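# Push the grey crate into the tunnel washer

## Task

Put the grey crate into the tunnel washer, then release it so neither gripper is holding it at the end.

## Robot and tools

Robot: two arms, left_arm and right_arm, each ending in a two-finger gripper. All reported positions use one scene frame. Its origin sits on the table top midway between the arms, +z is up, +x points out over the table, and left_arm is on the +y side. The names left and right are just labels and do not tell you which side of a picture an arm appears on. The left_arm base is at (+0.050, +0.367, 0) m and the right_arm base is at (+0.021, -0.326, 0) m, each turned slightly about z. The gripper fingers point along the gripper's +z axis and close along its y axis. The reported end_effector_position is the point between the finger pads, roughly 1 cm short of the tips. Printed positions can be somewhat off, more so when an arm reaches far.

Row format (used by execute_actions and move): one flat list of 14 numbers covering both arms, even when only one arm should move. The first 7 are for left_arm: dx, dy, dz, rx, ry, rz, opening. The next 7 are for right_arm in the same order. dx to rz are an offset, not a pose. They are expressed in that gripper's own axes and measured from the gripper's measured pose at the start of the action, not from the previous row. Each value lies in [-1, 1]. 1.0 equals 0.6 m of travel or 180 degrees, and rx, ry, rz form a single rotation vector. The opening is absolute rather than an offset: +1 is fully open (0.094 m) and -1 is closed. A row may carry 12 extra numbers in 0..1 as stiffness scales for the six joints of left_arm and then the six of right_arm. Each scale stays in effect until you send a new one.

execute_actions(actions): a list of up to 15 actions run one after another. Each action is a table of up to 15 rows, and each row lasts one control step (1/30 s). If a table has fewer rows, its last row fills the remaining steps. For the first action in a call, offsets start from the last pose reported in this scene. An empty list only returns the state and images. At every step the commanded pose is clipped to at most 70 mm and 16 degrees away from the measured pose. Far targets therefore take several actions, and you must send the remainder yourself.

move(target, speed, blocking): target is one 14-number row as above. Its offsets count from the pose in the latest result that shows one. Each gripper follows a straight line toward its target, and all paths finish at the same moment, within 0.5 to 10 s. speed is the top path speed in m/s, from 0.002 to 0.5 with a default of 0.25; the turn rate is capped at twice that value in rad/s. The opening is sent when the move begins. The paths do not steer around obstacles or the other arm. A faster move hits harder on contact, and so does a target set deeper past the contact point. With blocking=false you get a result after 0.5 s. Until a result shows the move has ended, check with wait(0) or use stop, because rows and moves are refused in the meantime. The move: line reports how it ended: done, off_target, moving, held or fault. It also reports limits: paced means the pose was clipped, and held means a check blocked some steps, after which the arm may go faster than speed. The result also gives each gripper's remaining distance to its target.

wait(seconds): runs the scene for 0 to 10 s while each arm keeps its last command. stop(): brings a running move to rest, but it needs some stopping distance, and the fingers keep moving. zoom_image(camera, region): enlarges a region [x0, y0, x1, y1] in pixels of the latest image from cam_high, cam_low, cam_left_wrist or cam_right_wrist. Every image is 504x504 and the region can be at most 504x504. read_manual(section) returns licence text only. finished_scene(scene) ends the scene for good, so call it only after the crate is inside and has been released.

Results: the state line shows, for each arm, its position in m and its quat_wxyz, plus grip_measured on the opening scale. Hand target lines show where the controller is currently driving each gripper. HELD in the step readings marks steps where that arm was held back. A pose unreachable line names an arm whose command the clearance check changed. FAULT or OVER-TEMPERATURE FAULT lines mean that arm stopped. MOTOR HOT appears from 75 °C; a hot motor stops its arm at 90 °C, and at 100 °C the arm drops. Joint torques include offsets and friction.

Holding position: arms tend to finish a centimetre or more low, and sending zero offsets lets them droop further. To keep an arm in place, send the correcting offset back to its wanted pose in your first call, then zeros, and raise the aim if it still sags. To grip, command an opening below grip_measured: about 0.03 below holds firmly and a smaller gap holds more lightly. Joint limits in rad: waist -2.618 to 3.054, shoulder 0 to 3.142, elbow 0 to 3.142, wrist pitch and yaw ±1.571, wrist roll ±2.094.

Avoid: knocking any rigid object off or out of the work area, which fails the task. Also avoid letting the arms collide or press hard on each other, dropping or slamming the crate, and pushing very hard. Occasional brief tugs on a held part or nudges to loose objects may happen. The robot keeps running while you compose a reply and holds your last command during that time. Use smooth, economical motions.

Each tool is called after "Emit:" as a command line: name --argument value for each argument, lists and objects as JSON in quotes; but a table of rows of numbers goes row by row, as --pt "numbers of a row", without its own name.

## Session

Emit:
execute_actions --actions '[]'

Scene clock: 0.00 s.
left_arm: end_effector_position=(+0.5980, +0.5291, +0.2995) grip_measured=+1.000 end_effector_quat_wxyz=(+0.375, -0.482, +0.723, -0.323) | right_arm: end_effector_position=(+0.6511, -0.4161, +0.2230) grip_measured=+1.000 end_effector_quat_wxyz=(+0.735, -0.151, +0.661, +0.019)
Joint positions: left_arm=[ 0.581  2.032  2.096 -0.671  0.467 -0.996  0.094] | right_arm=[-0.146  2.25   1.505  0.839 -0.534 -0.15   0.094]
Joint velocities: left_arm=[-0.022 -0.012 -0.012  0.037 -0.007  0.022  0.   ] | right_arm=[ 0.012 -0.007 -0.002 -0.022  0.081  0.022  0.   ]
Joint torques (N m, as the arm reports them, + toward a larger angle): no reading
Hand target (left_arm): +0.597, +0.528, +0.317; +0.393, -0.470, +0.720, -0.326
Hand target (right_arm): +0.650, -0.416, +0.244; +0.748, -0.155, +0.645, +0.012
Joint stiffness scale: left_arm=[1. 1. 1. 1. 1. 1.] | right_arm=[1. 1. 1. 1. 1. 1.]
camera_calibration (this result's frames):
cam_left_wrist: T_world_to_cam=[[0.508422, -0.0919576, 0.856184, -0.51116], [-0.576342, -0.77508, 0.258999, 0.720264], [0.639794, -0.625135, -0.447067, 0.183155], [0, 0, 0, 1]] pos_world=[0.557822, 0.625754, 0.332982]
cam_right_wrist: T_world_to_cam=[[0.224746, -0.94317, 0.244787, -0.590906], [-0.542517, -0.329793, -0.7726, 0.395041], [0.809422, 0.040838, -0.585805, -0.27864], [0, 0, 0, 1]] pos_world=[0.572658, -0.415664, 0.286627]

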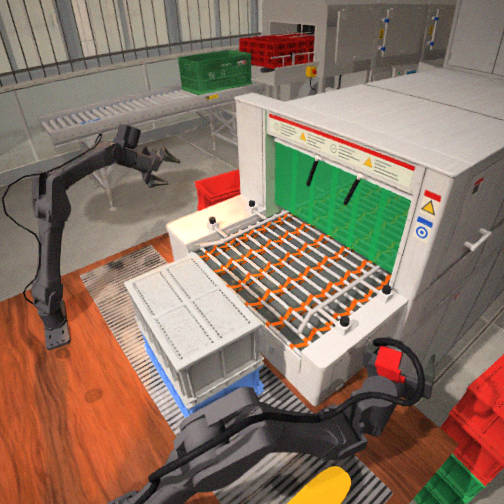

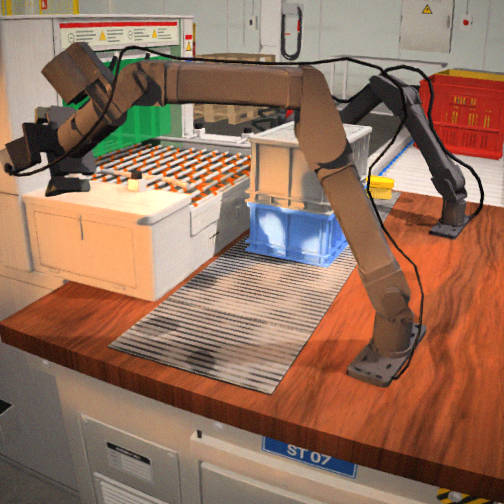

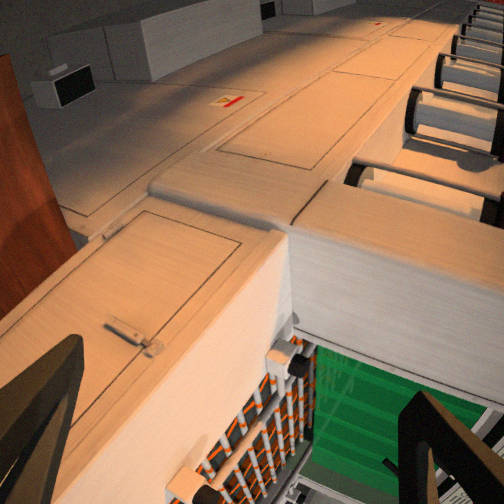

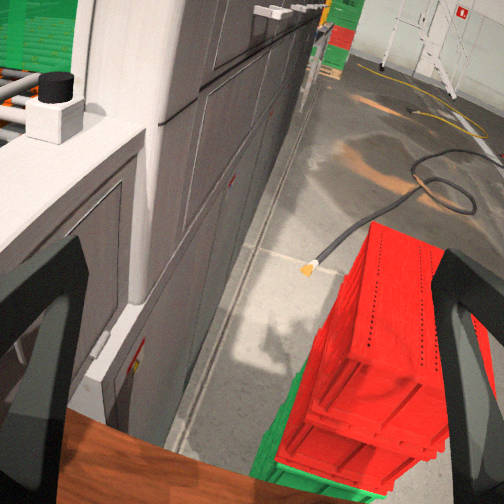

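Emit:
zoom_image --camera "cam_high" --region '[110, 235, 280, 435]'

Emit:
zoom_image --camera "cam_low" --region '[220, 105, 400, 285]'

Emit:
zoom_image --camera "cam_high" --region '[160, 180, 430, 420]'

Region (110, 235, 280, 435) of cam_high's 504x504 image, scaled by 2.520, with more detail than that image has; it fills the left 428 columns of this view, and the rest is white.

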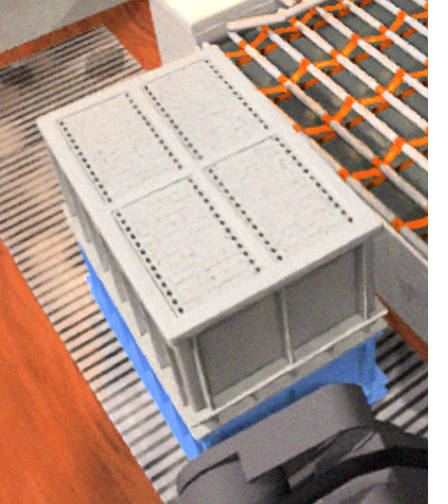

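Region (220, 105, 400, 285) of cam_low's 504x504 image, scaled by 2.800, with more detail than that image has.

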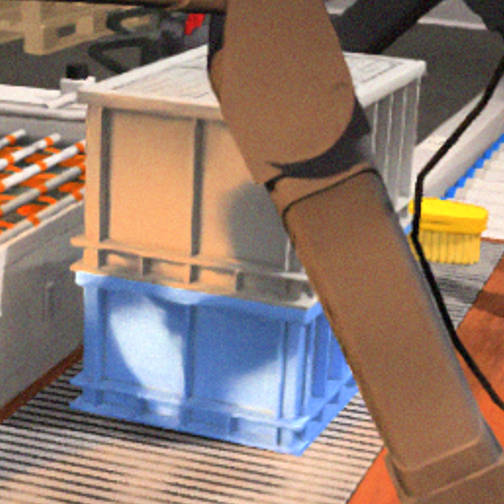

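Region (160, 180, 430, 420) of cam_high's 504x504 image, scaled by 1.867, with more detail than that image has.

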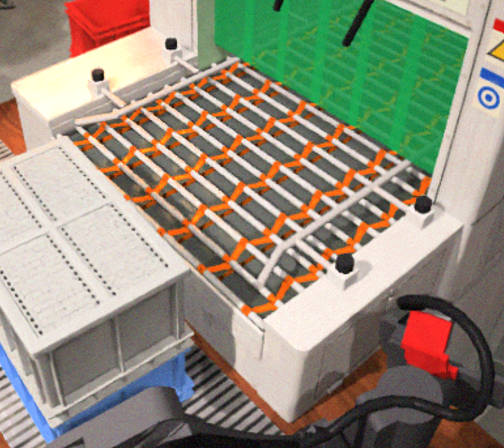

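Emit:
move --target '[0.7112, 0.0429, -0.2888, 0.1964, 0.3052, 0.0137, 0.0, -0.1823, 0.3806, -0.4754, -0.1768, 0.1812, 0.5465, 0.0]' --speed 0.4

Scene clock: 61.50 s.
left_arm: end_effector_position=(+0.3262, +0.1605, +0.2682) grip_measured=+0.001 end_effector_quat_wxyz=(+0.120, -0.146, +0.695, -0.694) | right_arm: end_effector_position=(+0.3116, -0.2495, +0.2581) grip_measured=+0.003 end_effector_quat_wxyz=(+0.209, +0.227, +0.670, +0.675)
Joint positions: left_arm=[-0.041  1.13   0.54   0.575  0.997 -1.593  0.047] | right_arm=[-0.214  1.065  0.455  0.608 -1.299  1.595  0.047]
Joint velocities: left_arm=[-0.002 -0.012 -0.007  0.007  0.095  0.051  0.001] | right_arm=[ 0.002 -0.012 -0.012  0.095 -0.037  0.125 -0.   ]
Joint torques (N m, as the arm reports them, + toward a larger angle): left_arm=[-1.02 -2.99  5.75  2.02 -0.06 -0.03] | right_arm=[-0.68 -2.71  5.08  1.8  -0.06  0.  ]
Hand target (left_arm): +0.324, +0.158, +0.272; +0.129, -0.136, +0.691, -0.698
Hand target (right_arm): +0.309, -0.251, +0.260; +0.220, +0.216, +0.670, +0.675
Off the commanded pose (left_arm): 0.006 m, 2 deg.
Off the commanded pose (right_arm): 0.004 m, 1 deg.
Joint stiffness scale: left_arm=[1. 1. 1. 1. 1. 1.] | right_arm=[1. 1. 1. 1. 1. 1.]
move: done
camera_calibration (this result's frames):
cam_left_wrist: T_world_to_cam=[[0.261487, 0.0871685, 0.961263, -0.356473], [-0.949314, 0.203211, 0.239809, 0.255793], [-0.174435, -0.975247, 0.135887, 0.278053], [0, 0, 0, 1]] pos_world=[0.384543, 0.250263, 0.243539]
cam_right_wrist: T_world_to_cam=[[0.021294, -0.0109205, -0.999714, 0.251182], [-0.994265, -0.10505, -0.0200304, 0.295509], [-0.104801, 0.994407, -0.0130948, 0.384986], [0, 0, 0, 1]] pos_world=[0.328813, -0.349047, 0.26207]

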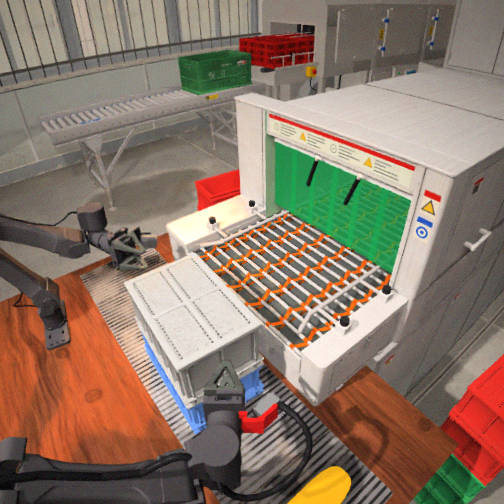

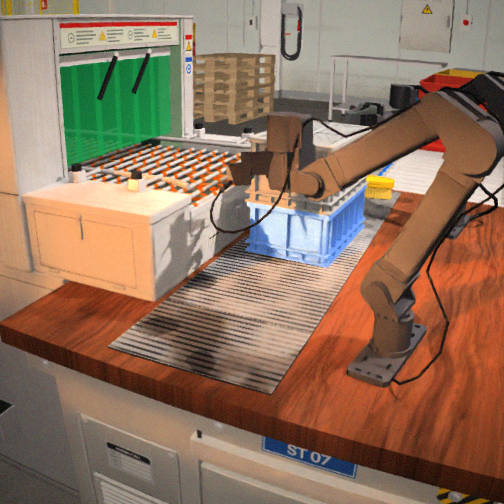

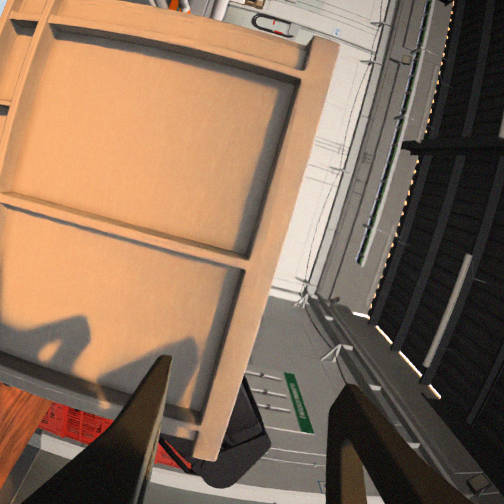

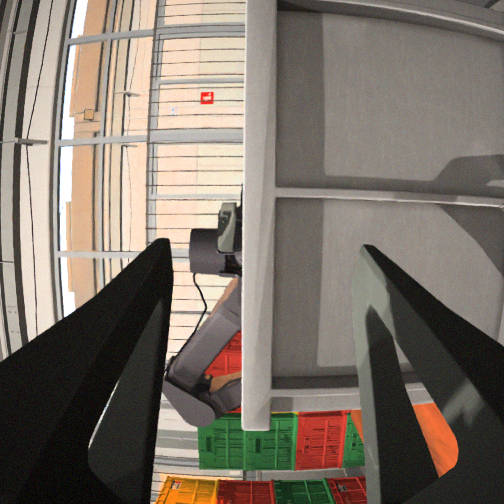

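Emit:
zoom_image --camera "cam_left_wrist" --region '[120, 20, 380, 480]'

Emit:
zoom_image --camera "cam_right_wrist" --region '[150, 0, 410, 450]'

Region (120, 20, 380, 480) of cam_left_wrist's 504x504 image, scaled by 1.096, with more detail than that image has; it fills the left 285 columns of this view, and the rest is white.

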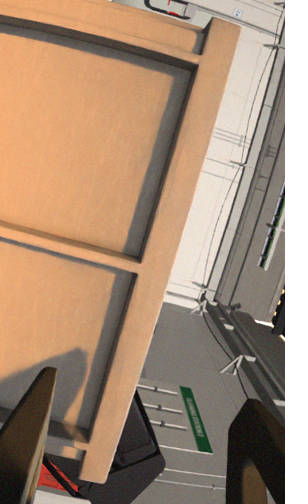

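Region (150, 0, 410, 450) of cam_right_wrist's 504x504 image, scaled by 1.120, with more detail than that image has; it fills the left 291 columns of this view, and the rest is white.

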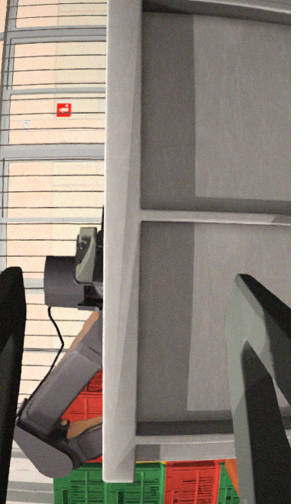

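Emit:
move --target '[0.0427, -0.0242, 0.1222, 0.011, 0.0, 0.024, 0.0, 0.0597, 0.0118, 0.0775, -0.005, 0.022, -0.018, 0.0]' --speed 0.06

Scene clock: 102.87 s.
left_arm: end_effector_position=(+0.3260, +0.0895, +0.2635) grip_measured=+0.001 end_effector_quat_wxyz=(+0.126, -0.142, +0.698, -0.690) | right_arm: end_effector_position=(+0.3145, -0.1960, +0.2592) grip_measured=+0.003 end_effector_quat_wxyz=(+0.200, +0.199, +0.677, +0.679)
Joint positions: left_arm=[-0.34   1.25   0.596  0.634  0.695 -1.577  0.047] | right_arm=[ 0.036  1.065  0.454  0.617 -1.103  1.576  0.047]
Joint velocities: left_arm=[-0.002  0.002 -0.012  0.066 -0.022 -0.066 -0.001] | right_arm=[-0.027 -0.022  0.007 -0.037  0.022 -0.11  -0.001]
Joint torques (N m, as the arm reports them, + toward a larger angle): left_arm=[-1.29 -2.82  8.63  2.23 -0.04  0.1 ] | right_arm=[ 1.2  -3.82  6.39  1.57  0.01 -0.17]
Hand target (left_arm): +0.328, +0.083, +0.283; +0.147, -0.119, +0.686, -0.703
Hand target (right_arm): +0.310, -0.191, +0.266; +0.207, +0.182, +0.679, +0.681
Off the commanded pose (left_arm): 0.021 m, 4 deg.
Off the commanded pose (right_arm): 0.010 m, 2 deg.
Joint stiffness scale: left_arm=[1. 1. 1. 1. 1. 1.] | right_arm=[1. 1. 1. 1. 1. 1.]
move: off_target (left_arm)
camera_calibration (this result's frames):
cam_left_wrist: T_world_to_cam=[[0.248899, 0.0757615, 0.965562, -0.34168], [-0.952959, 0.197197, 0.230177, 0.275452], [-0.172967, -0.977432, 0.12128, 0.212985], [0, 0, 0, 1]] pos_world=[0.384378, 0.179746, 0.24068]
cam_right_wrist: T_world_to_cam=[[0.0461611, -0.0212588, -0.998708, 0.242716], [-0.986306, -0.159439, -0.042194, 0.296579], [-0.158336, 0.986979, -0.0283276, 0.351421], [0, 0, 0, 1]] pos_world=[0.336956, -0.294398, 0.264871]

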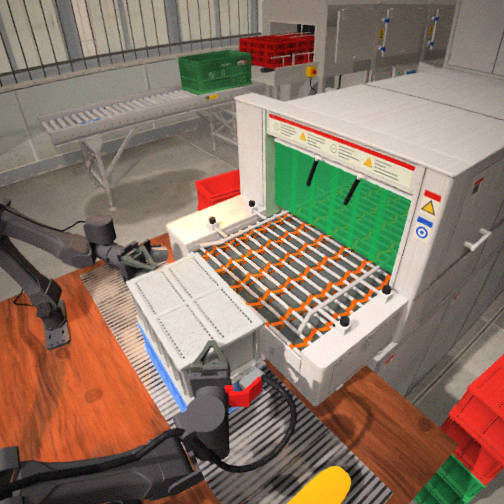

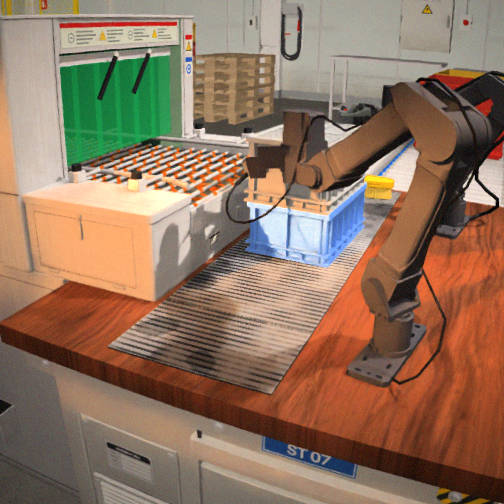

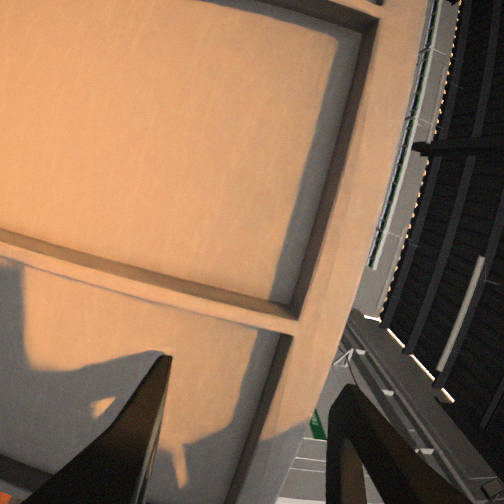

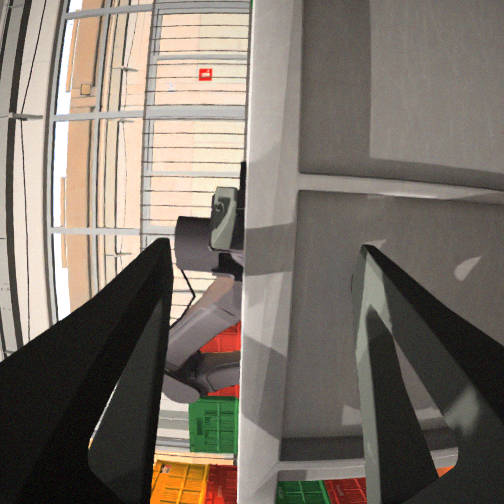

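Emit:
execute_actions --actions '[]'

Scene clock: 125.53 s.
left_arm: end_effector_position=(+0.3262, +0.0895, +0.2634) grip_measured=+0.001 end_effector_quat_wxyz=(+0.127, -0.142, +0.698, -0.690) | right_arm: end_effector_position=(+0.3146, -0.1960, +0.2592) grip_measured=+0.003 end_effector_quat_wxyz=(+0.200, +0.199, +0.678, +0.679)
Joint positions: left_arm=[-0.34   1.251  0.596  0.634  0.693 -1.576  0.047] | right_arm=[ 0.037  1.065  0.454  0.617 -1.102  1.575  0.047]
Joint velocities: left_arm=[ 0.007 -0.007  0.002  0.007 -0.066  0.007  0.   ] | right_arm=[-0.012 -0.002 -0.002 -0.051  0.081 -0.022 -0.001]
Joint torques (N m, as the arm reports them, + toward a larger angle): left_arm=[-1.35 -2.79  8.62  2.25 -0.06  0.1 ] | right_arm=[ 1.25 -3.85  6.45  1.58  0.01 -0.14]
Hand target (left_arm): +0.328, +0.083, +0.283; +0.147, -0.119, +0.686, -0.703
Hand target (right_arm): +0.310, -0.191, +0.266; +0.207, +0.182, +0.679, +0.681
Off the commanded pose (left_arm): 0.021 m, 4 deg.
Off the commanded pose (right_arm): 0.010 m, 2 deg.
Joint stiffness scale: left_arm=[1. 1. 1. 1. 1. 1.] | right_arm=[1. 1. 1. 1. 1. 1.]
camera_calibration (this result's frames):
cam_left_wrist: T_world_to_cam=[[0.248083, 0.0758301, 0.965766, -0.341479], [-0.953424, 0.195681, 0.229548, 0.276167], [-0.171575, -0.977731, 0.120843, 0.212719], [0, 0, 0, 1]] pos_world=[0.384517, 0.179836, 0.24069]
cam_right_wrist: T_world_to_cam=[[0.0471064, -0.0219055, -0.99865, 0.242272], [-0.986387, -0.158709, -0.0430467, 0.297089], [-0.157552, 0.987082, -0.0290835, 0.351408], [0, 0, 0, 1]] pos_world=[0.336997, -0.294411, 0.264954]

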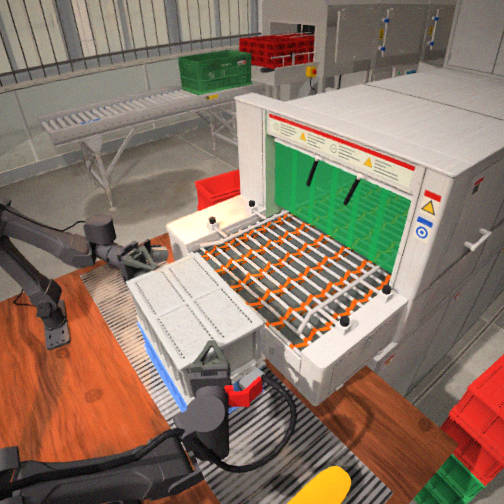

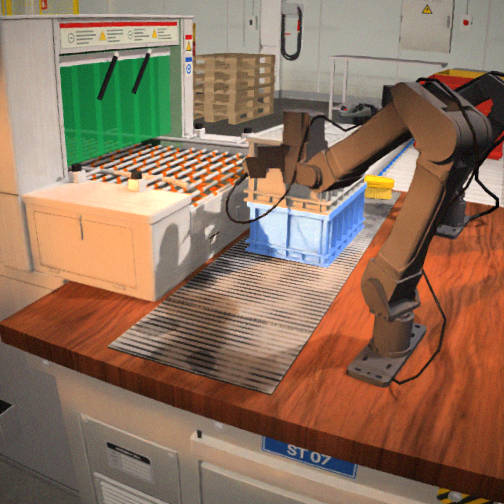

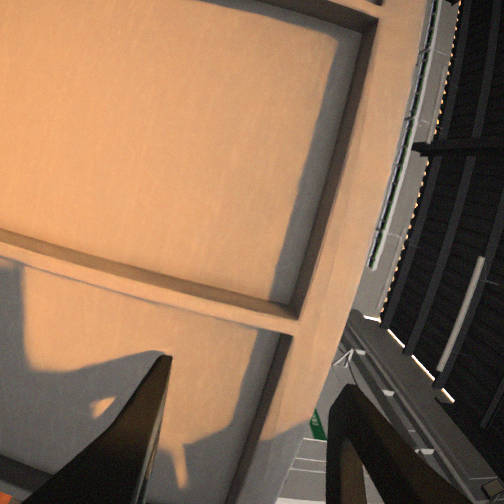

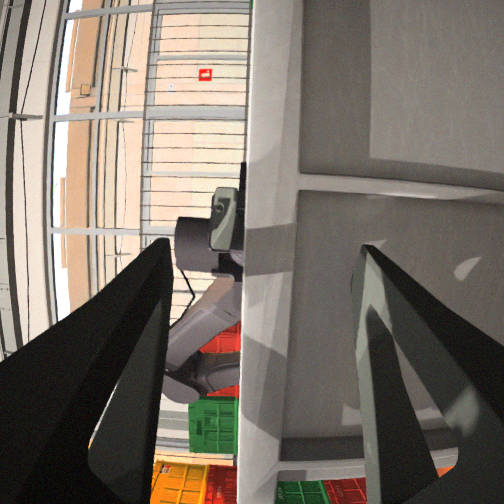

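Emit:
execute_actions --actions '[[[0.002,-0.036,0.011,0.012,0,0.017,-0.06,0.011,0.011,0.003,-0.005,0.004,-0.010,-0.06],[0.002,-0.036,0.011,0.012,0,0.017,-0.13,0.011,0.011,0.003,-0.005,0.004,-0.010,-0.13],[0.002,-0.037,0.011,0.012,0,0.017,-0.20,0.011,0.011,0.003,-0.005,0.004,-0.010,-0.20],[0.002,-0.038,0.011,0.012,0,0.017,-0.27,0.011,0.011,0.003,-0.005,0.004,-0.010,-0.27],[0.002,-0.039,0.011,0.012,0,0.017,-0.34,0.011,0.011,0.003,-0.005,0.004,-0.010,-0.34],[0.002,-0.040,0.011,0.012,0,0.017,-0.41,0.011,0.011,0.003,-0.005,0.004,-0.010,-0.41],[0.002,-0.040,0.011,0.012,0,0.017,-0.48,0.011,0.011,0.003,-0.005,0.004,-0.010,-0.48],[0.002,-0.040,0.011,0.012,0,0.017,-0.55,0.011,0.011,0.003,-0.005,0.004,-0.010,-0.55],[0.002,-0.040,0.011,0.012,0,0.017,-0.61,0.011,0.011,0.003,-0.005,0.004,-0.010,-0.61],[0.002,-0.040,0.011,0.012,0,0.017,-0.66,0.011,0.011,0.003,-0.005,0.004,-0.010,-0.66],[0.002,-0.040,0.011,0.012,0,0.017,-0.70,0.011,0.011,0.003,-0.005,0.004,-0.010,-0.70],[0.002,-0.040,0.011,0.012,0,0.017,-0.73,0.011,0.011,0.003,-0.005,0.004,-0.010,-0.73],[0.002,-0.040,0.011,0.012,0,0.017,-0.76,0.011,0.011,0.003,-0.005,0.004,-0.010,-0.76],[0.002,-0.040,0.011,0.012,0,0.017,-0.79,0.011,0.011,0.003,-0.005,0.004,-0.010,-0.79],[0.002,-0.040,0.011,0.012,0,0.017,-0.82,0.011,0.011,0.003,-0.005,0.004,-0.010,-0.82]]]'

Emit:
execute_actions --actions '[]'

Scene clock: 137.40 s.
left_arm: end_effector_position=(+0.3302, +0.0886, +0.2714) grip_measured=-0.765 end_effector_quat_wxyz=(+0.140, -0.139, +0.695, -0.691) | right_arm: end_effector_position=(+0.3166, -0.1967, +0.2590) grip_measured=-0.761 end_effector_quat_wxyz=(+0.204, +0.204, +0.676, +0.678)
Joint positions: left_arm=[-0.343  1.251  0.619  0.624  0.676 -1.563  0.011] | right_arm=[ 0.04   1.065  0.454  0.615 -1.086  1.575  0.011]
Joint velocities: left_arm=[-0.002 -0.002  0.002 -0.037 -0.007  0.081 -0.001] | right_arm=[-0.002  0.017  0.002  0.037  0.081 -0.022 -0.   ]
Joint torques (N m, as the arm reports them, + toward a larger angle): left_arm=[-1.51 -3.87  8.32  1.88  0.    0.01] | right_arm=[ 1.21 -3.74  5.99  1.83 -0.12 -0.02]
Hand target (left_arm): +0.327, +0.083, +0.287; +0.148, -0.121, +0.688, -0.700
Hand target (right_arm): +0.310, -0.191, +0.266; +0.208, +0.182, +0.677, +0.682
Off the commanded pose (left_arm): 0.017 m, 3 deg.
Off the commanded pose (right_arm): 0.011 m, 3 deg.
Joint stiffness scale: left_arm=[1. 1. 1. 1. 1. 1.] | right_arm=[1. 1. 1. 1. 1. 1.]
Step readings (end_effector_position):
0: left_arm (+0.3262, +0.0895, +0.2634) | right_arm (+0.3146, -0.1960, +0.2592)
1: left_arm (+0.3264, +0.0894, +0.2633) | right_arm (+0.3148, -0.1962, +0.2592)
2: left_arm (+0.3266, +0.0893, +0.2629) | right_arm (+0.3149, -0.1961, +0.2592)
4: left_arm (+0.3273, +0.0894, +0.2619) | right_arm (+0.3153, -0.1961, +0.2593)
8: left_arm (+0.3290, +0.0890, +0.2664) | right_arm (+0.3159, -0.1964, +0.2593)
15: end_effector_position above
camera_calibration (this result's frames):
cam_left_wrist: T_world_to_cam=[[0.224216, 0.0801262, 0.97124, -0.344096], [-0.961198, 0.182526, 0.206839, 0.288179], [-0.160703, -0.979931, 0.117942, 0.208982], [0, 0, 0, 1]] pos_world=[0.387733, 0.179759, 0.249945]
cam_right_wrist: T_world_to_cam=[[0.0449346, -0.0222181, -0.998743, 0.242539], [-0.988441, -0.14589, -0.0412256, 0.30164], [-0.144791, 0.989051, -0.0285168, 0.348571], [0, 0, 0, 1]] pos_world=[0.337725, -0.295359, 0.264609]

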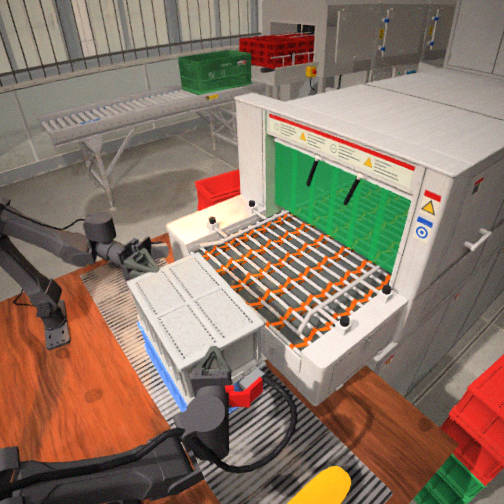

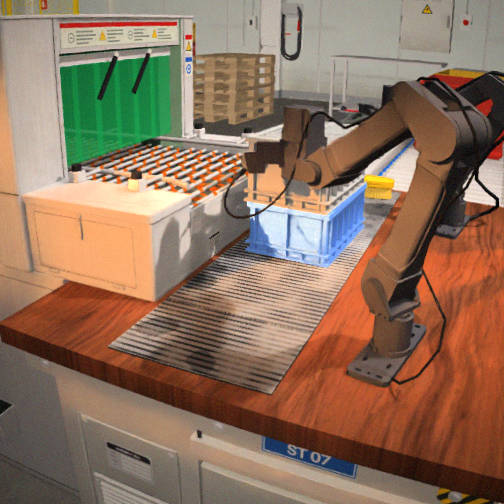

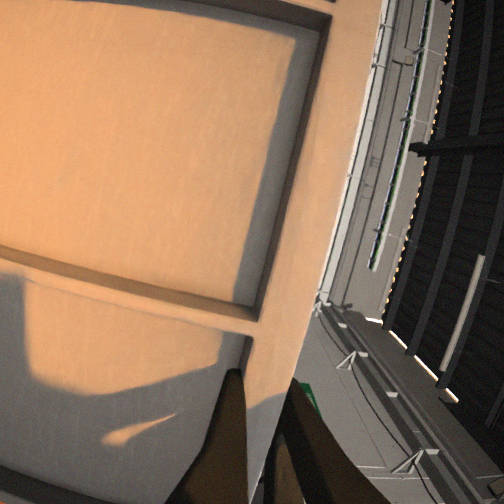

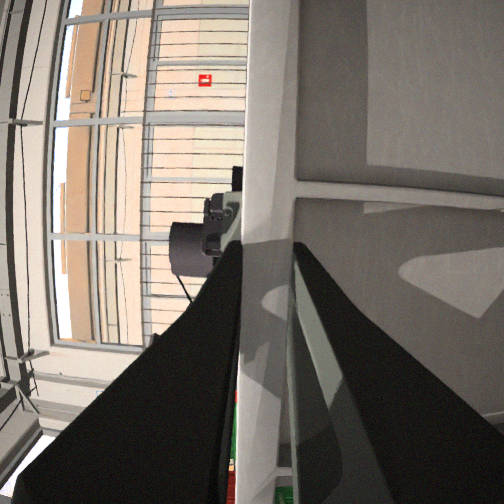

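Scene clock: 137.40 s.
left_arm: end_effector_position=(+0.3302, +0.0886, +0.2714) grip_measured=-0.765 end_effector_quat_wxyz=(+0.140, -0.139, +0.695, -0.691) | right_arm: end_effector_position=(+0.3166, -0.1967, +0.2590) grip_measured=-0.761 end_effector_quat_wxyz=(+0.204, +0.204, +0.676, +0.678)
Joint positions: left_arm=[-0.343  1.251  0.619  0.624  0.676 -1.563  0.011] | right_arm=[ 0.04   1.065  0.454  0.615 -1.086  1.575  0.011]
Joint velocities: left_arm=[-0.002 -0.002  0.002 -0.037 -0.007  0.081 -0.001] | right_arm=[-0.002  0.017  0.002  0.037  0.081 -0.022 -0.   ]
Joint torques (N m, as the arm reports them, + toward a larger angle): left_arm=[-1.51 -3.87  8.32  1.88  0.    0.01] | right_arm=[ 1.21 -3.74  5.99  1.83 -0.12 -0.02]
Hand target (left_arm): +0.327, +0.083, +0.287; +0.148, -0.121, +0.688, -0.700
Hand target (right_arm): +0.310, -0.191, +0.266; +0.208, +0.182, +0.677, +0.682
Off the commanded pose (left_arm): 0.017 m, 3 deg.
Off the commanded pose (right_arm): 0.011 m, 3 deg.
Joint stiffness scale: left_arm=[1. 1. 1. 1. 1. 1.] | right_arm=[1. 1. 1. 1. 1. 1.]
camera_calibration (this result's frames):
cam_left_wrist: T_world_to_cam=[[0.224216, 0.0801262, 0.97124, -0.344096], [-0.961198, 0.182526, 0.206839, 0.288179], [-0.160703, -0.979931, 0.117942, 0.208982], [0, 0, 0, 1]] pos_world=[0.387733, 0.179759, 0.249945]
cam_right_wrist: T_world_to_cam=[[0.0449346, -0.0222181, -0.998743, 0.242539], [-0.988441, -0.14589, -0.0412256, 0.30164], [-0.144791, 0.989051, -0.0285168, 0.348571], [0, 0, 0, 1]] pos_world=[0.337725, -0.295359, 0.264609]

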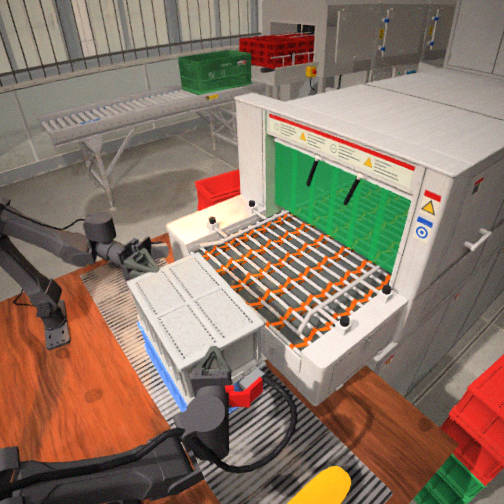

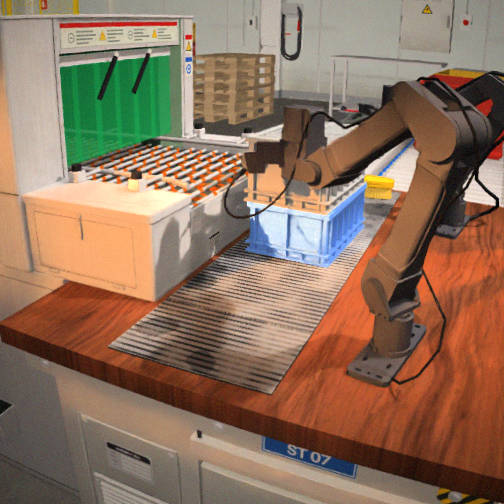

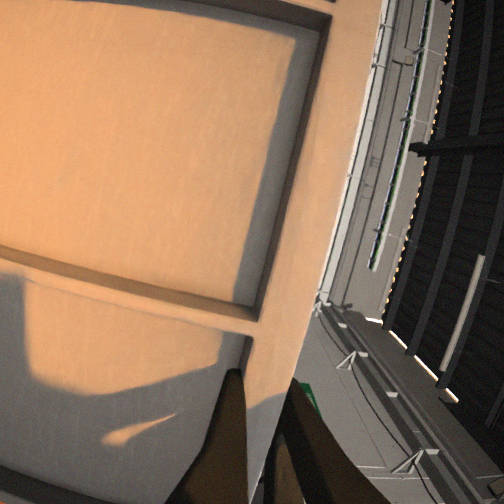

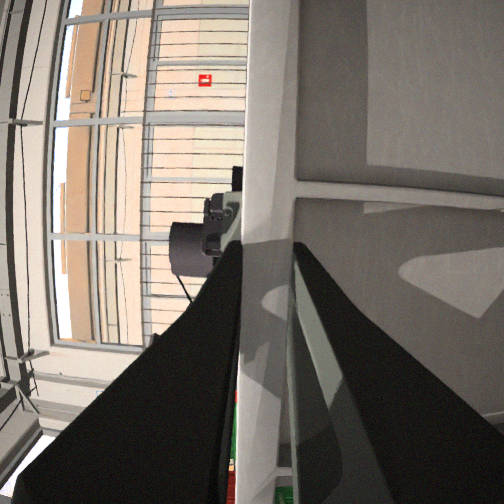

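Emit:
move --target '[0.0025,-0.242,0.0065,0.03,0,0.036,-0.82,0.0046,0.235,0.007,-0.023,0,-0.041,-0.82]' --speed 0.12

Scene clock: 166.03 s.
left_arm: end_effector_position=(+0.3385, +0.0864, +0.3815) grip_measured=-0.766 end_effector_quat_wxyz=(+0.159, -0.130, +0.691, -0.693) | right_arm: end_effector_position=(+0.3252, -0.1997, +0.3682) grip_measured=-0.761 end_effector_quat_wxyz=(+0.224, +0.201, +0.669, +0.679)
Joint positions: left_arm=[-0.343  1.203  1.016  0.2    0.661 -1.539  0.011] | right_arm=[ 0.04   1.015  0.846  0.217 -1.061  1.584  0.011]
Joint velocities: left_arm=[ 0.007  0.017  0.007 -0.037  0.037 -0.022  0.   ] | right_arm=[-0.022 -0.007 -0.022 -0.081  0.037 -0.037 -0.   ]
Joint torques (N m, as the arm reports them, + toward a larger angle): left_arm=[-1.81 -4.58  9.46  2.35  0.    0.09] | right_arm=[ 1.22 -3.4  10.05  2.06 -0.05 -0.07]
Hand target (left_arm): +0.327, +0.084, +0.416; +0.184, -0.093, +0.668, -0.715
Hand target (right_arm): +0.315, -0.194, +0.399; +0.255, +0.153, +0.663, +0.687
Off the commanded pose (left_arm): 0.036 m, 6 deg.
Off the commanded pose (right_arm): 0.034 m, 7 deg.
Joint stiffness scale: left_arm=[1. 1. 1. 1. 1. 1.] | right_arm=[1. 1. 1. 1. 1. 1.]
move: off_target (left_arm, right_arm)
camera_calibration (this result's frames):
cam_left_wrist: T_world_to_cam=[[0.183524, 0.084006, 0.979419, -0.442391], [-0.971335, 0.16863, 0.167545, 0.293431], [-0.151085, -0.982093, 0.112546, 0.194155], [0, 0, 0, 1]] pos_world=[0.395543, 0.178361, 0.362272]
cam_right_wrist: T_world_to_cam=[[0.0793066, -0.0222581, -0.996602, 0.339231], [-0.989733, -0.121015, -0.0760572, 0.33242], [-0.118911, 0.992401, -0.0316269, 0.349317], [0, 0, 0, 1]] pos_world=[0.343641, -0.298884, 0.374409]

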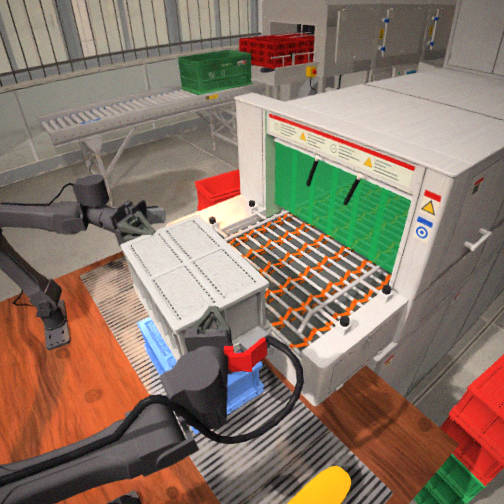

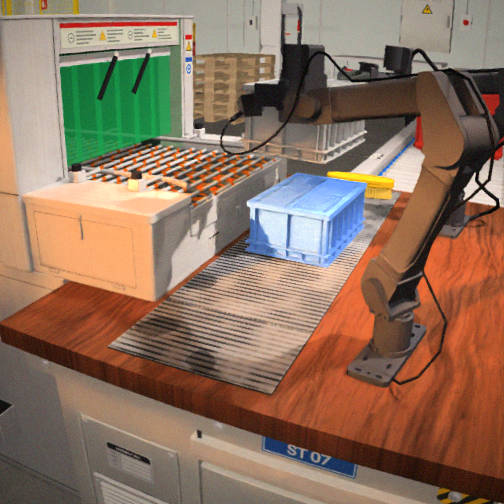

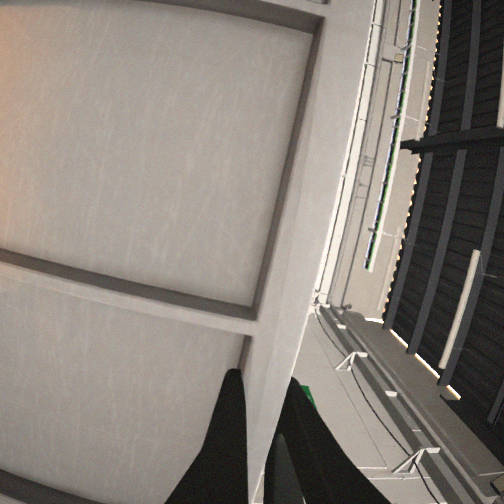

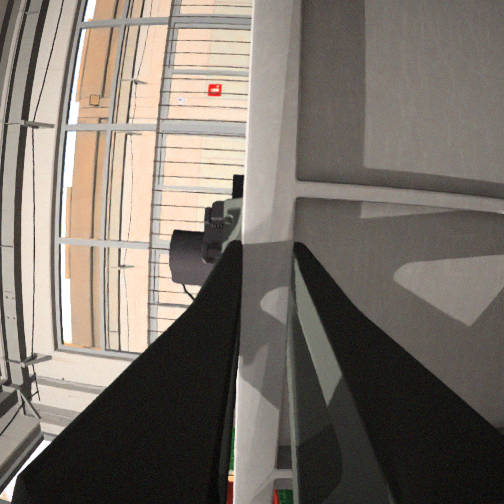

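Emit:
zoom_image --camera "cam_high" --region '[180, 190, 420, 410]'

Region (180, 190, 420, 410) of cam_high's 504x504 image, scaled by 2.100, with more detail than that image has; it fills the top 462 rows of this view, and the rest is white.

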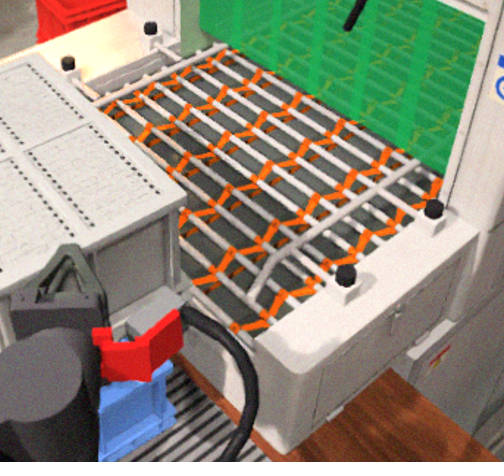

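Emit:
move --target '[-0.4412,-0.0014,0.0917,0.021,-0.014,0.024,-0.82,-0.3166,0.0035,0.3518,-0.017,0.014,-0.031,-0.82]' --speed 0.14

Scene clock: 259.00 s.
left_arm: end_effector_position=(+0.6089, +0.1375, +0.3477) grip_measured=-0.765 end_effector_quat_wxyz=(+0.168, -0.152, +0.687, -0.690) | right_arm: end_effector_position=(+0.6070, -0.1442, +0.3378) grip_measured=-0.761 end_effector_quat_wxyz=(+0.207, +0.194, +0.679, +0.677)
Joint positions: left_arm=[ 0.009  2.145  1.924  0.237  0.97  -1.563  0.011] | right_arm=[ 0.205  2.162  1.919  0.247 -0.932  1.556  0.011]
Joint velocities: left_arm=[-0.007  0.007  0.027 -0.037 -0.007 -0.007  0.   ] | right_arm=[ 0.012 -0.017  0.002  0.051  0.007 -0.066  0.   ]
Joint torques (N m, as the arm reports them, + toward a larger angle): left_arm=[  0.15 -12.51   9.77   2.18   0.06  -0.03] | right_arm=[  1.17 -13.61  10.49   2.09   0.07  -0.19]
Hand target (left_arm): +0.600, +0.139, +0.392; +0.206, -0.112, +0.670, -0.704
Hand target (right_arm): +0.598, -0.137, +0.381; +0.248, +0.147, +0.665, +0.689
Off the commanded pose (left_arm): 0.046 m, 7 deg.
Off the commanded pose (right_arm): 0.044 m, 7 deg.
Joint stiffness scale: left_arm=[1. 1. 1. 1. 1. 1.] | right_arm=[1. 1. 1. 1. 1. 1.]
move: off_target (left_arm, right_arm)
camera_calibration (this result's frames):
cam_left_wrist: T_world_to_cam=[[0.198012, 0.098516, 0.975236, -0.472607], [-0.974505, 0.126873, 0.185048, 0.55471], [-0.105501, -0.987015, 0.121127, 0.258952], [0, 0, 0, 1]] pos_world=[0.66147, 0.231771, 0.326889]
cam_right_wrist: T_world_to_cam=[[0.0604006, -0.0314073, -0.99768, 0.298269], [-0.986101, -0.156863, -0.0547615, 0.601156], [-0.154779, 0.987121, -0.0404454, 0.350718], [0, 0, 0, 1]] pos_world=[0.629068, -0.242534, 0.344682]

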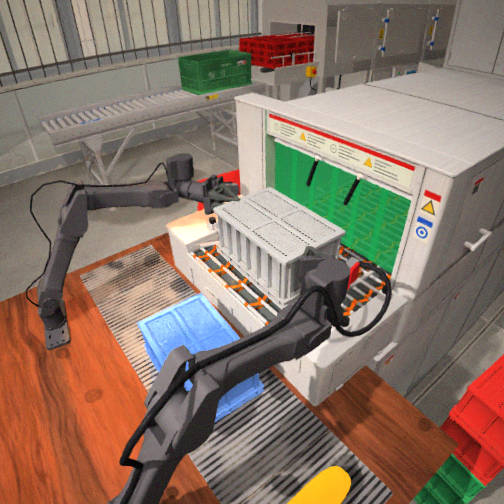

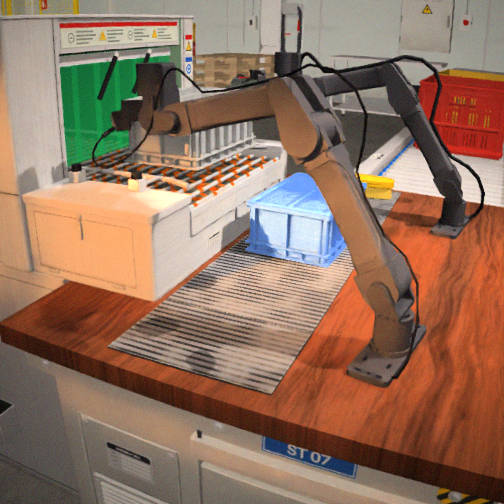

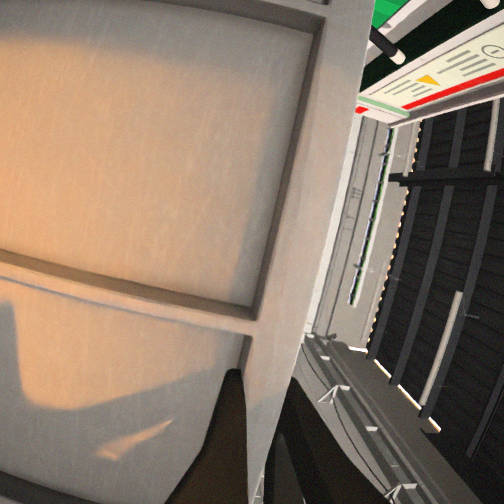

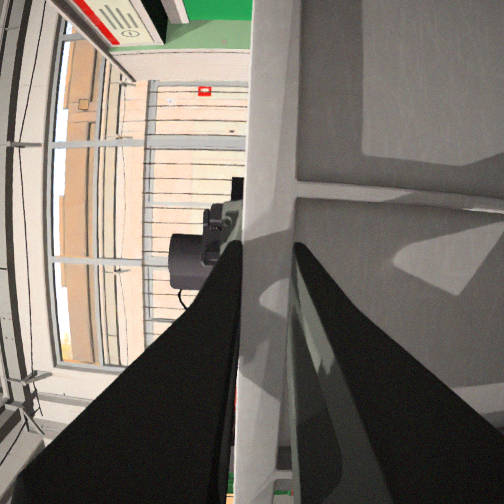

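Emit:
execute_actions --actions '[[[0.011,-0.072,-0.007,0.022,0.001,0.028,-0.82,0.017,0.071,0.002,-0.019,0.002,-0.033,-0.82],[0.011,-0.070,-0.007,0.022,0.001,0.028,-0.82,0.017,0.069,0.002,-0.019,0.002,-0.033,-0.82],[0.011,-0.067,-0.007,0.022,0.001,0.028,-0.82,0.017,0.066,0.002,-0.019,0.002,-0.033,-0.82],[0.011,-0.063,-0.007,0.022,0.001,0.028,-0.82,0.017,0.062,0.002,-0.019,0.002,-0.033,-0.82],[0.011,-0.058,-0.007,0.022,0.001,0.028,-0.82,0.017,0.057,0.002,-0.019,0.002,-0.033,-0.82],[0.011,-0.052,-0.007,0.022,0.001,0.028,-0.82,0.017,0.051,0.002,-0.019,0.002,-0.033,-0.82],[0.011,-0.046,-0.007,0.022,0.001,0.028,-0.82,0.017,0.045,0.002,-0.019,0.002,-0.033,-0.82],[0.011,-0.040,-0.007,0.022,0.001,0.028,-0.82,0.017,0.039,0.002,-0.019,0.002,-0.033,-0.82],[0.011,-0.034,-0.007,0.022,0.001,0.028,-0.82,0.017,0.033,0.002,-0.019,0.002,-0.033,-0.82],[0.011,-0.028,-0.007,0.022,0.001,0.028,-0.82,0.017,0.027,0.002,-0.019,0.002,-0.033,-0.82],[0.011,-0.022,-0.007,0.022,0.001,0.028,-0.82,0.017,0.021,0.002,-0.019,0.002,-0.033,-0.82],[0.011,-0.017,-0.007,0.022,0.001,0.028,-0.82,0.017,0.016,0.002,-0.019,0.002,-0.033,-0.82],[0.011,-0.013,-0.007,0.022,0.001,0.028,-0.82,0.017,0.012,0.002,-0.019,0.002,-0.033,-0.82],[0.011,-0.010,-0.007,0.022,0.001,0.028,-0.82,0.017,0.009,0.002,-0.019,0.002,-0.033,-0.82],[0.011,-0.008,-0.007,0.022,0.001,0.028,-0.82,0.017,0.007,0.002,-0.019,0.002,-0.033,-0.82]]]'

Scene clock: 285.33 s.
left_arm: end_effector_position=(+0.6079, +0.1375, +0.3170) grip_measured=-0.765 end_effector_quat_wxyz=(+0.156, -0.163, +0.691, -0.687) | right_arm: end_effector_position=(+0.6059, -0.1442, +0.3090) grip_measured=-0.761 end_effector_quat_wxyz=(+0.196, +0.205, +0.687, +0.670)
Joint positions: left_arm=[ 0.009  2.145  1.821  0.31   0.971 -1.568  0.011] | right_arm=[ 0.205  2.162  1.839  0.278 -0.932  1.54   0.011]
Joint velocities: left_arm=[-0.022 -0.017 -0.339  0.051 -0.022 -0.022 -0.001] | right_arm=[ 0.017 -0.012 -0.315  0.037  0.007  0.007 -0.   ]
Joint torques (N m, as the arm reports them, + toward a larger angle): left_arm=[  0.06 -12.64   7.76   2.68   0.1    0.01] | right_arm=[  1.02 -13.9    7.34   2.65   0.    -0.21]
Hand target (left_arm): +0.600, +0.139, +0.352; +0.200, -0.115, +0.673, -0.703
Hand target (right_arm): +0.598, -0.138, +0.341; +0.243, +0.151, +0.672, +0.683
Off the commanded pose (left_arm): 0.036 m, 8 deg.
Off the commanded pose (right_arm): 0.034 m, 9 deg.
Joint stiffness scale: left_arm=[1. 1. 1. 1. 1. 1.] | right_arm=[1. 1. 1. 1. 1. 1.]
Step readings (end_effector_position):
0: left_arm (+0.6089, +0.1375, +0.3480) | right_arm (+0.6070, -0.1442, +0.3378)
1: left_arm (+0.6089, +0.1375, +0.3480) | right_arm (+0.6070, -0.1442, +0.3376)
2: left_arm (+0.6089, +0.1375, +0.3480) | right_arm (+0.6070, -0.1442, +0.3374)
4: left_arm (+0.6089, +0.1375, +0.3480) | right_arm (+0.6070, -0.1442, +0.3373)
8: left_arm (+0.6089, +0.1374, +0.3434) | right_arm (+0.6070, -0.1442, +0.3362)
15: end_effector_position above
camera_calibration (this result's frames):
cam_left_wrist: T_world_to_cam=[[0.230333, 0.0963107, 0.968334, -0.459604], [-0.967689, 0.127582, 0.21749, 0.544887], [-0.102595, -0.987141, 0.122585, 0.260386], [0, 0, 0, 1]] pos_world=[0.659857, 0.231785, 0.294624]
cam_right_wrist: T_world_to_cam=[[0.0248099, -0.0432664, -0.998755, 0.289803], [-0.987362, -0.157488, -0.0177045, 0.587761], [-0.156526, 0.986573, -0.0466269, 0.352348], [0, 0, 0, 1]] pos_world=[0.628294, -0.242513, 0.316277]

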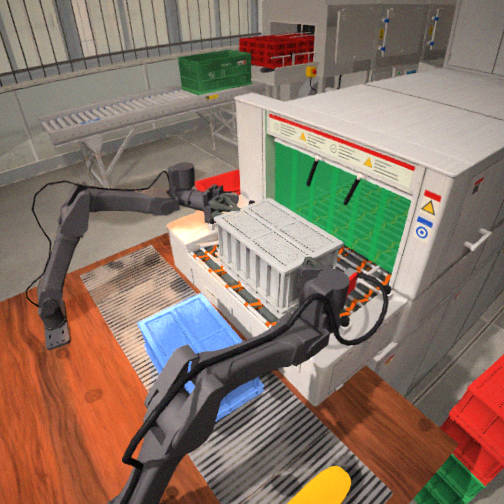

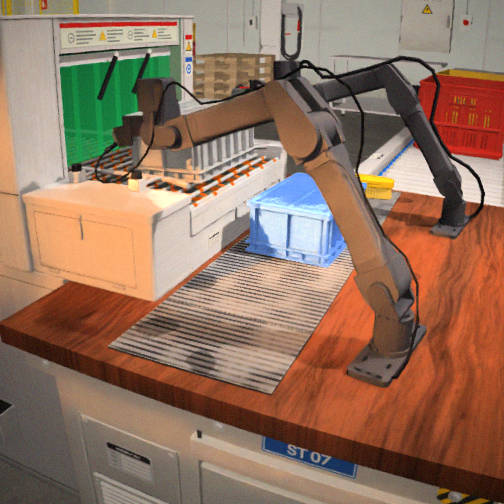

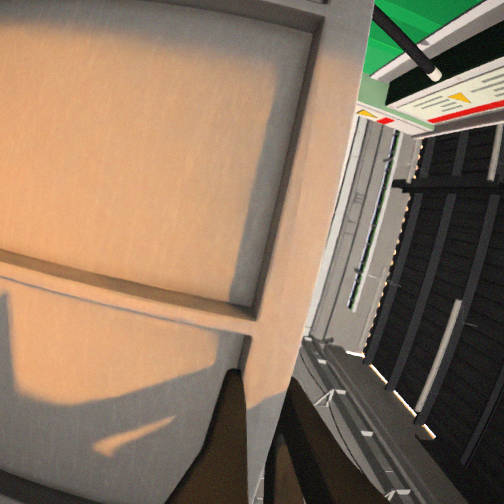

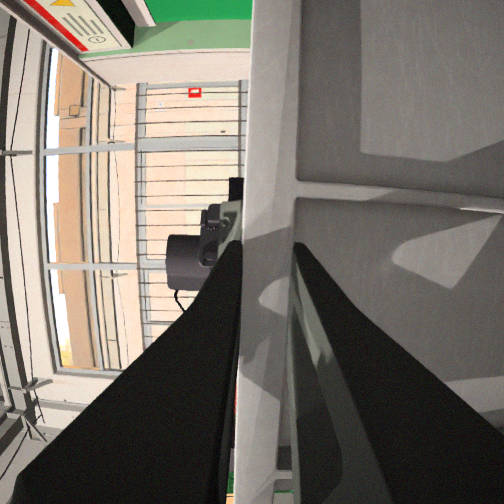

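Emit:
execute_actions --actions '[]'

Scene clock: 287.30 s.
left_arm: end_effector_position=(+0.6077, +0.1375, +0.3134) grip_measured=-0.765 end_effector_quat_wxyz=(+0.159, -0.159, +0.689, -0.689) | right_arm: end_effector_position=(+0.6056, -0.1443, +0.3060) grip_measured=-0.761 end_effector_quat_wxyz=(+0.200, +0.201, +0.686, +0.670)
Joint positions: left_arm=[ 0.009  2.147  1.802  0.343  0.971 -1.57   0.011] | right_arm=[ 0.205  2.162  1.82   0.306 -0.932  1.537  0.011]
Joint velocities: left_arm=[-0.002  0.002  0.007 -0.007  0.007 -0.037 -0.001] | right_arm=[-0.007  0.012 -0.012 -0.022 -0.081 -0.007 -0.   ]
Joint torques (N m, as the arm reports them, + toward a larger angle): left_arm=[  0.05 -12.83   7.71   2.56   0.09   0.02] | right_arm=[  0.9  -13.95   7.26   2.56   0.    -0.2 ]
Hand target (left_arm): +0.600, +0.139, +0.352; +0.200, -0.115, +0.673, -0.703
Hand target (right_arm): +0.598, -0.138, +0.341; +0.243, +0.151, +0.672, +0.683
Off the commanded pose (left_arm): 0.040 m, 8 deg.
Off the commanded pose (right_arm): 0.037 m, 8 deg.
Joint stiffness scale: left_arm=[1. 1. 1. 1. 1. 1.] | right_arm=[1. 1. 1. 1. 1. 1.]
camera_calibration (this result's frames):
cam_left_wrist: T_world_to_cam=[[0.22006, 0.0982917, 0.970522, -0.45077], [-0.969856, 0.128787, 0.206866, 0.54998], [-0.104657, -0.986789, 0.12367, 0.261625], [0, 0, 0, 1]] pos_world=[0.659979, 0.231646, 0.291355]
cam_right_wrist: T_world_to_cam=[[0.0365544, -0.0440965, -0.998358, 0.279451], [-0.987076, -0.157572, -0.0291815, 0.590672], [-0.156026, 0.986523, -0.0492865, 0.352678], [0, 0, 0, 1]] pos_world=[0.62785, -0.242529, 0.313611]

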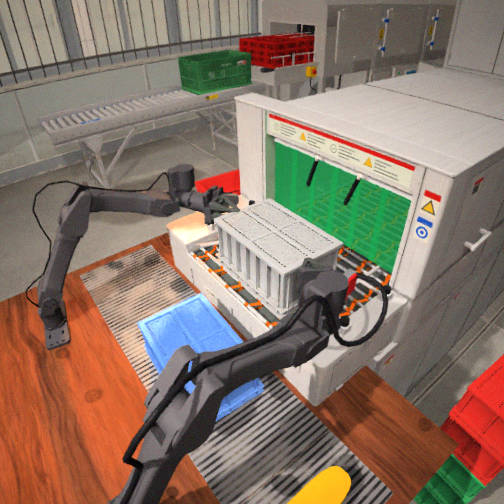

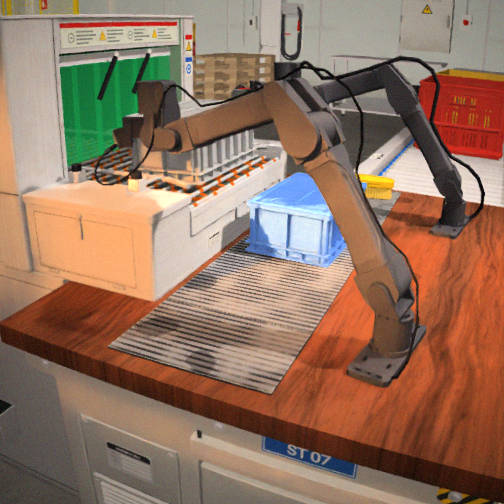

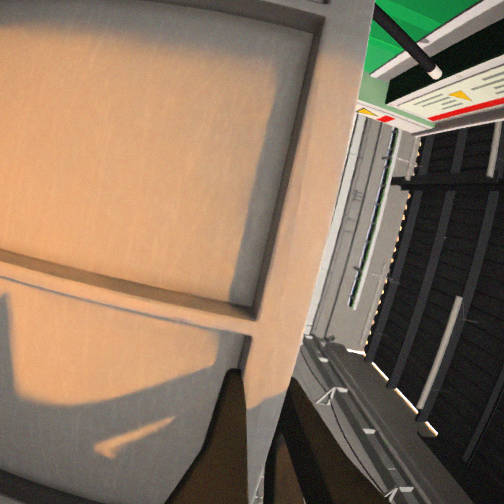

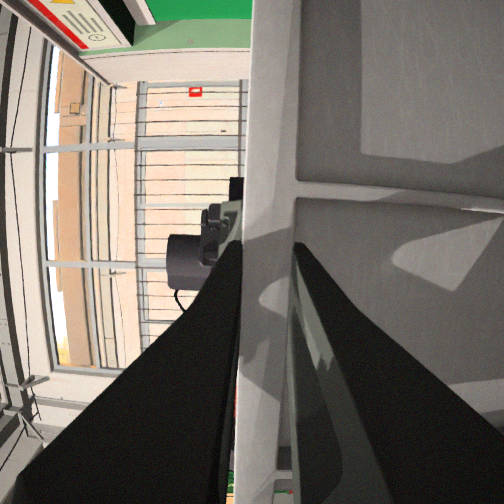

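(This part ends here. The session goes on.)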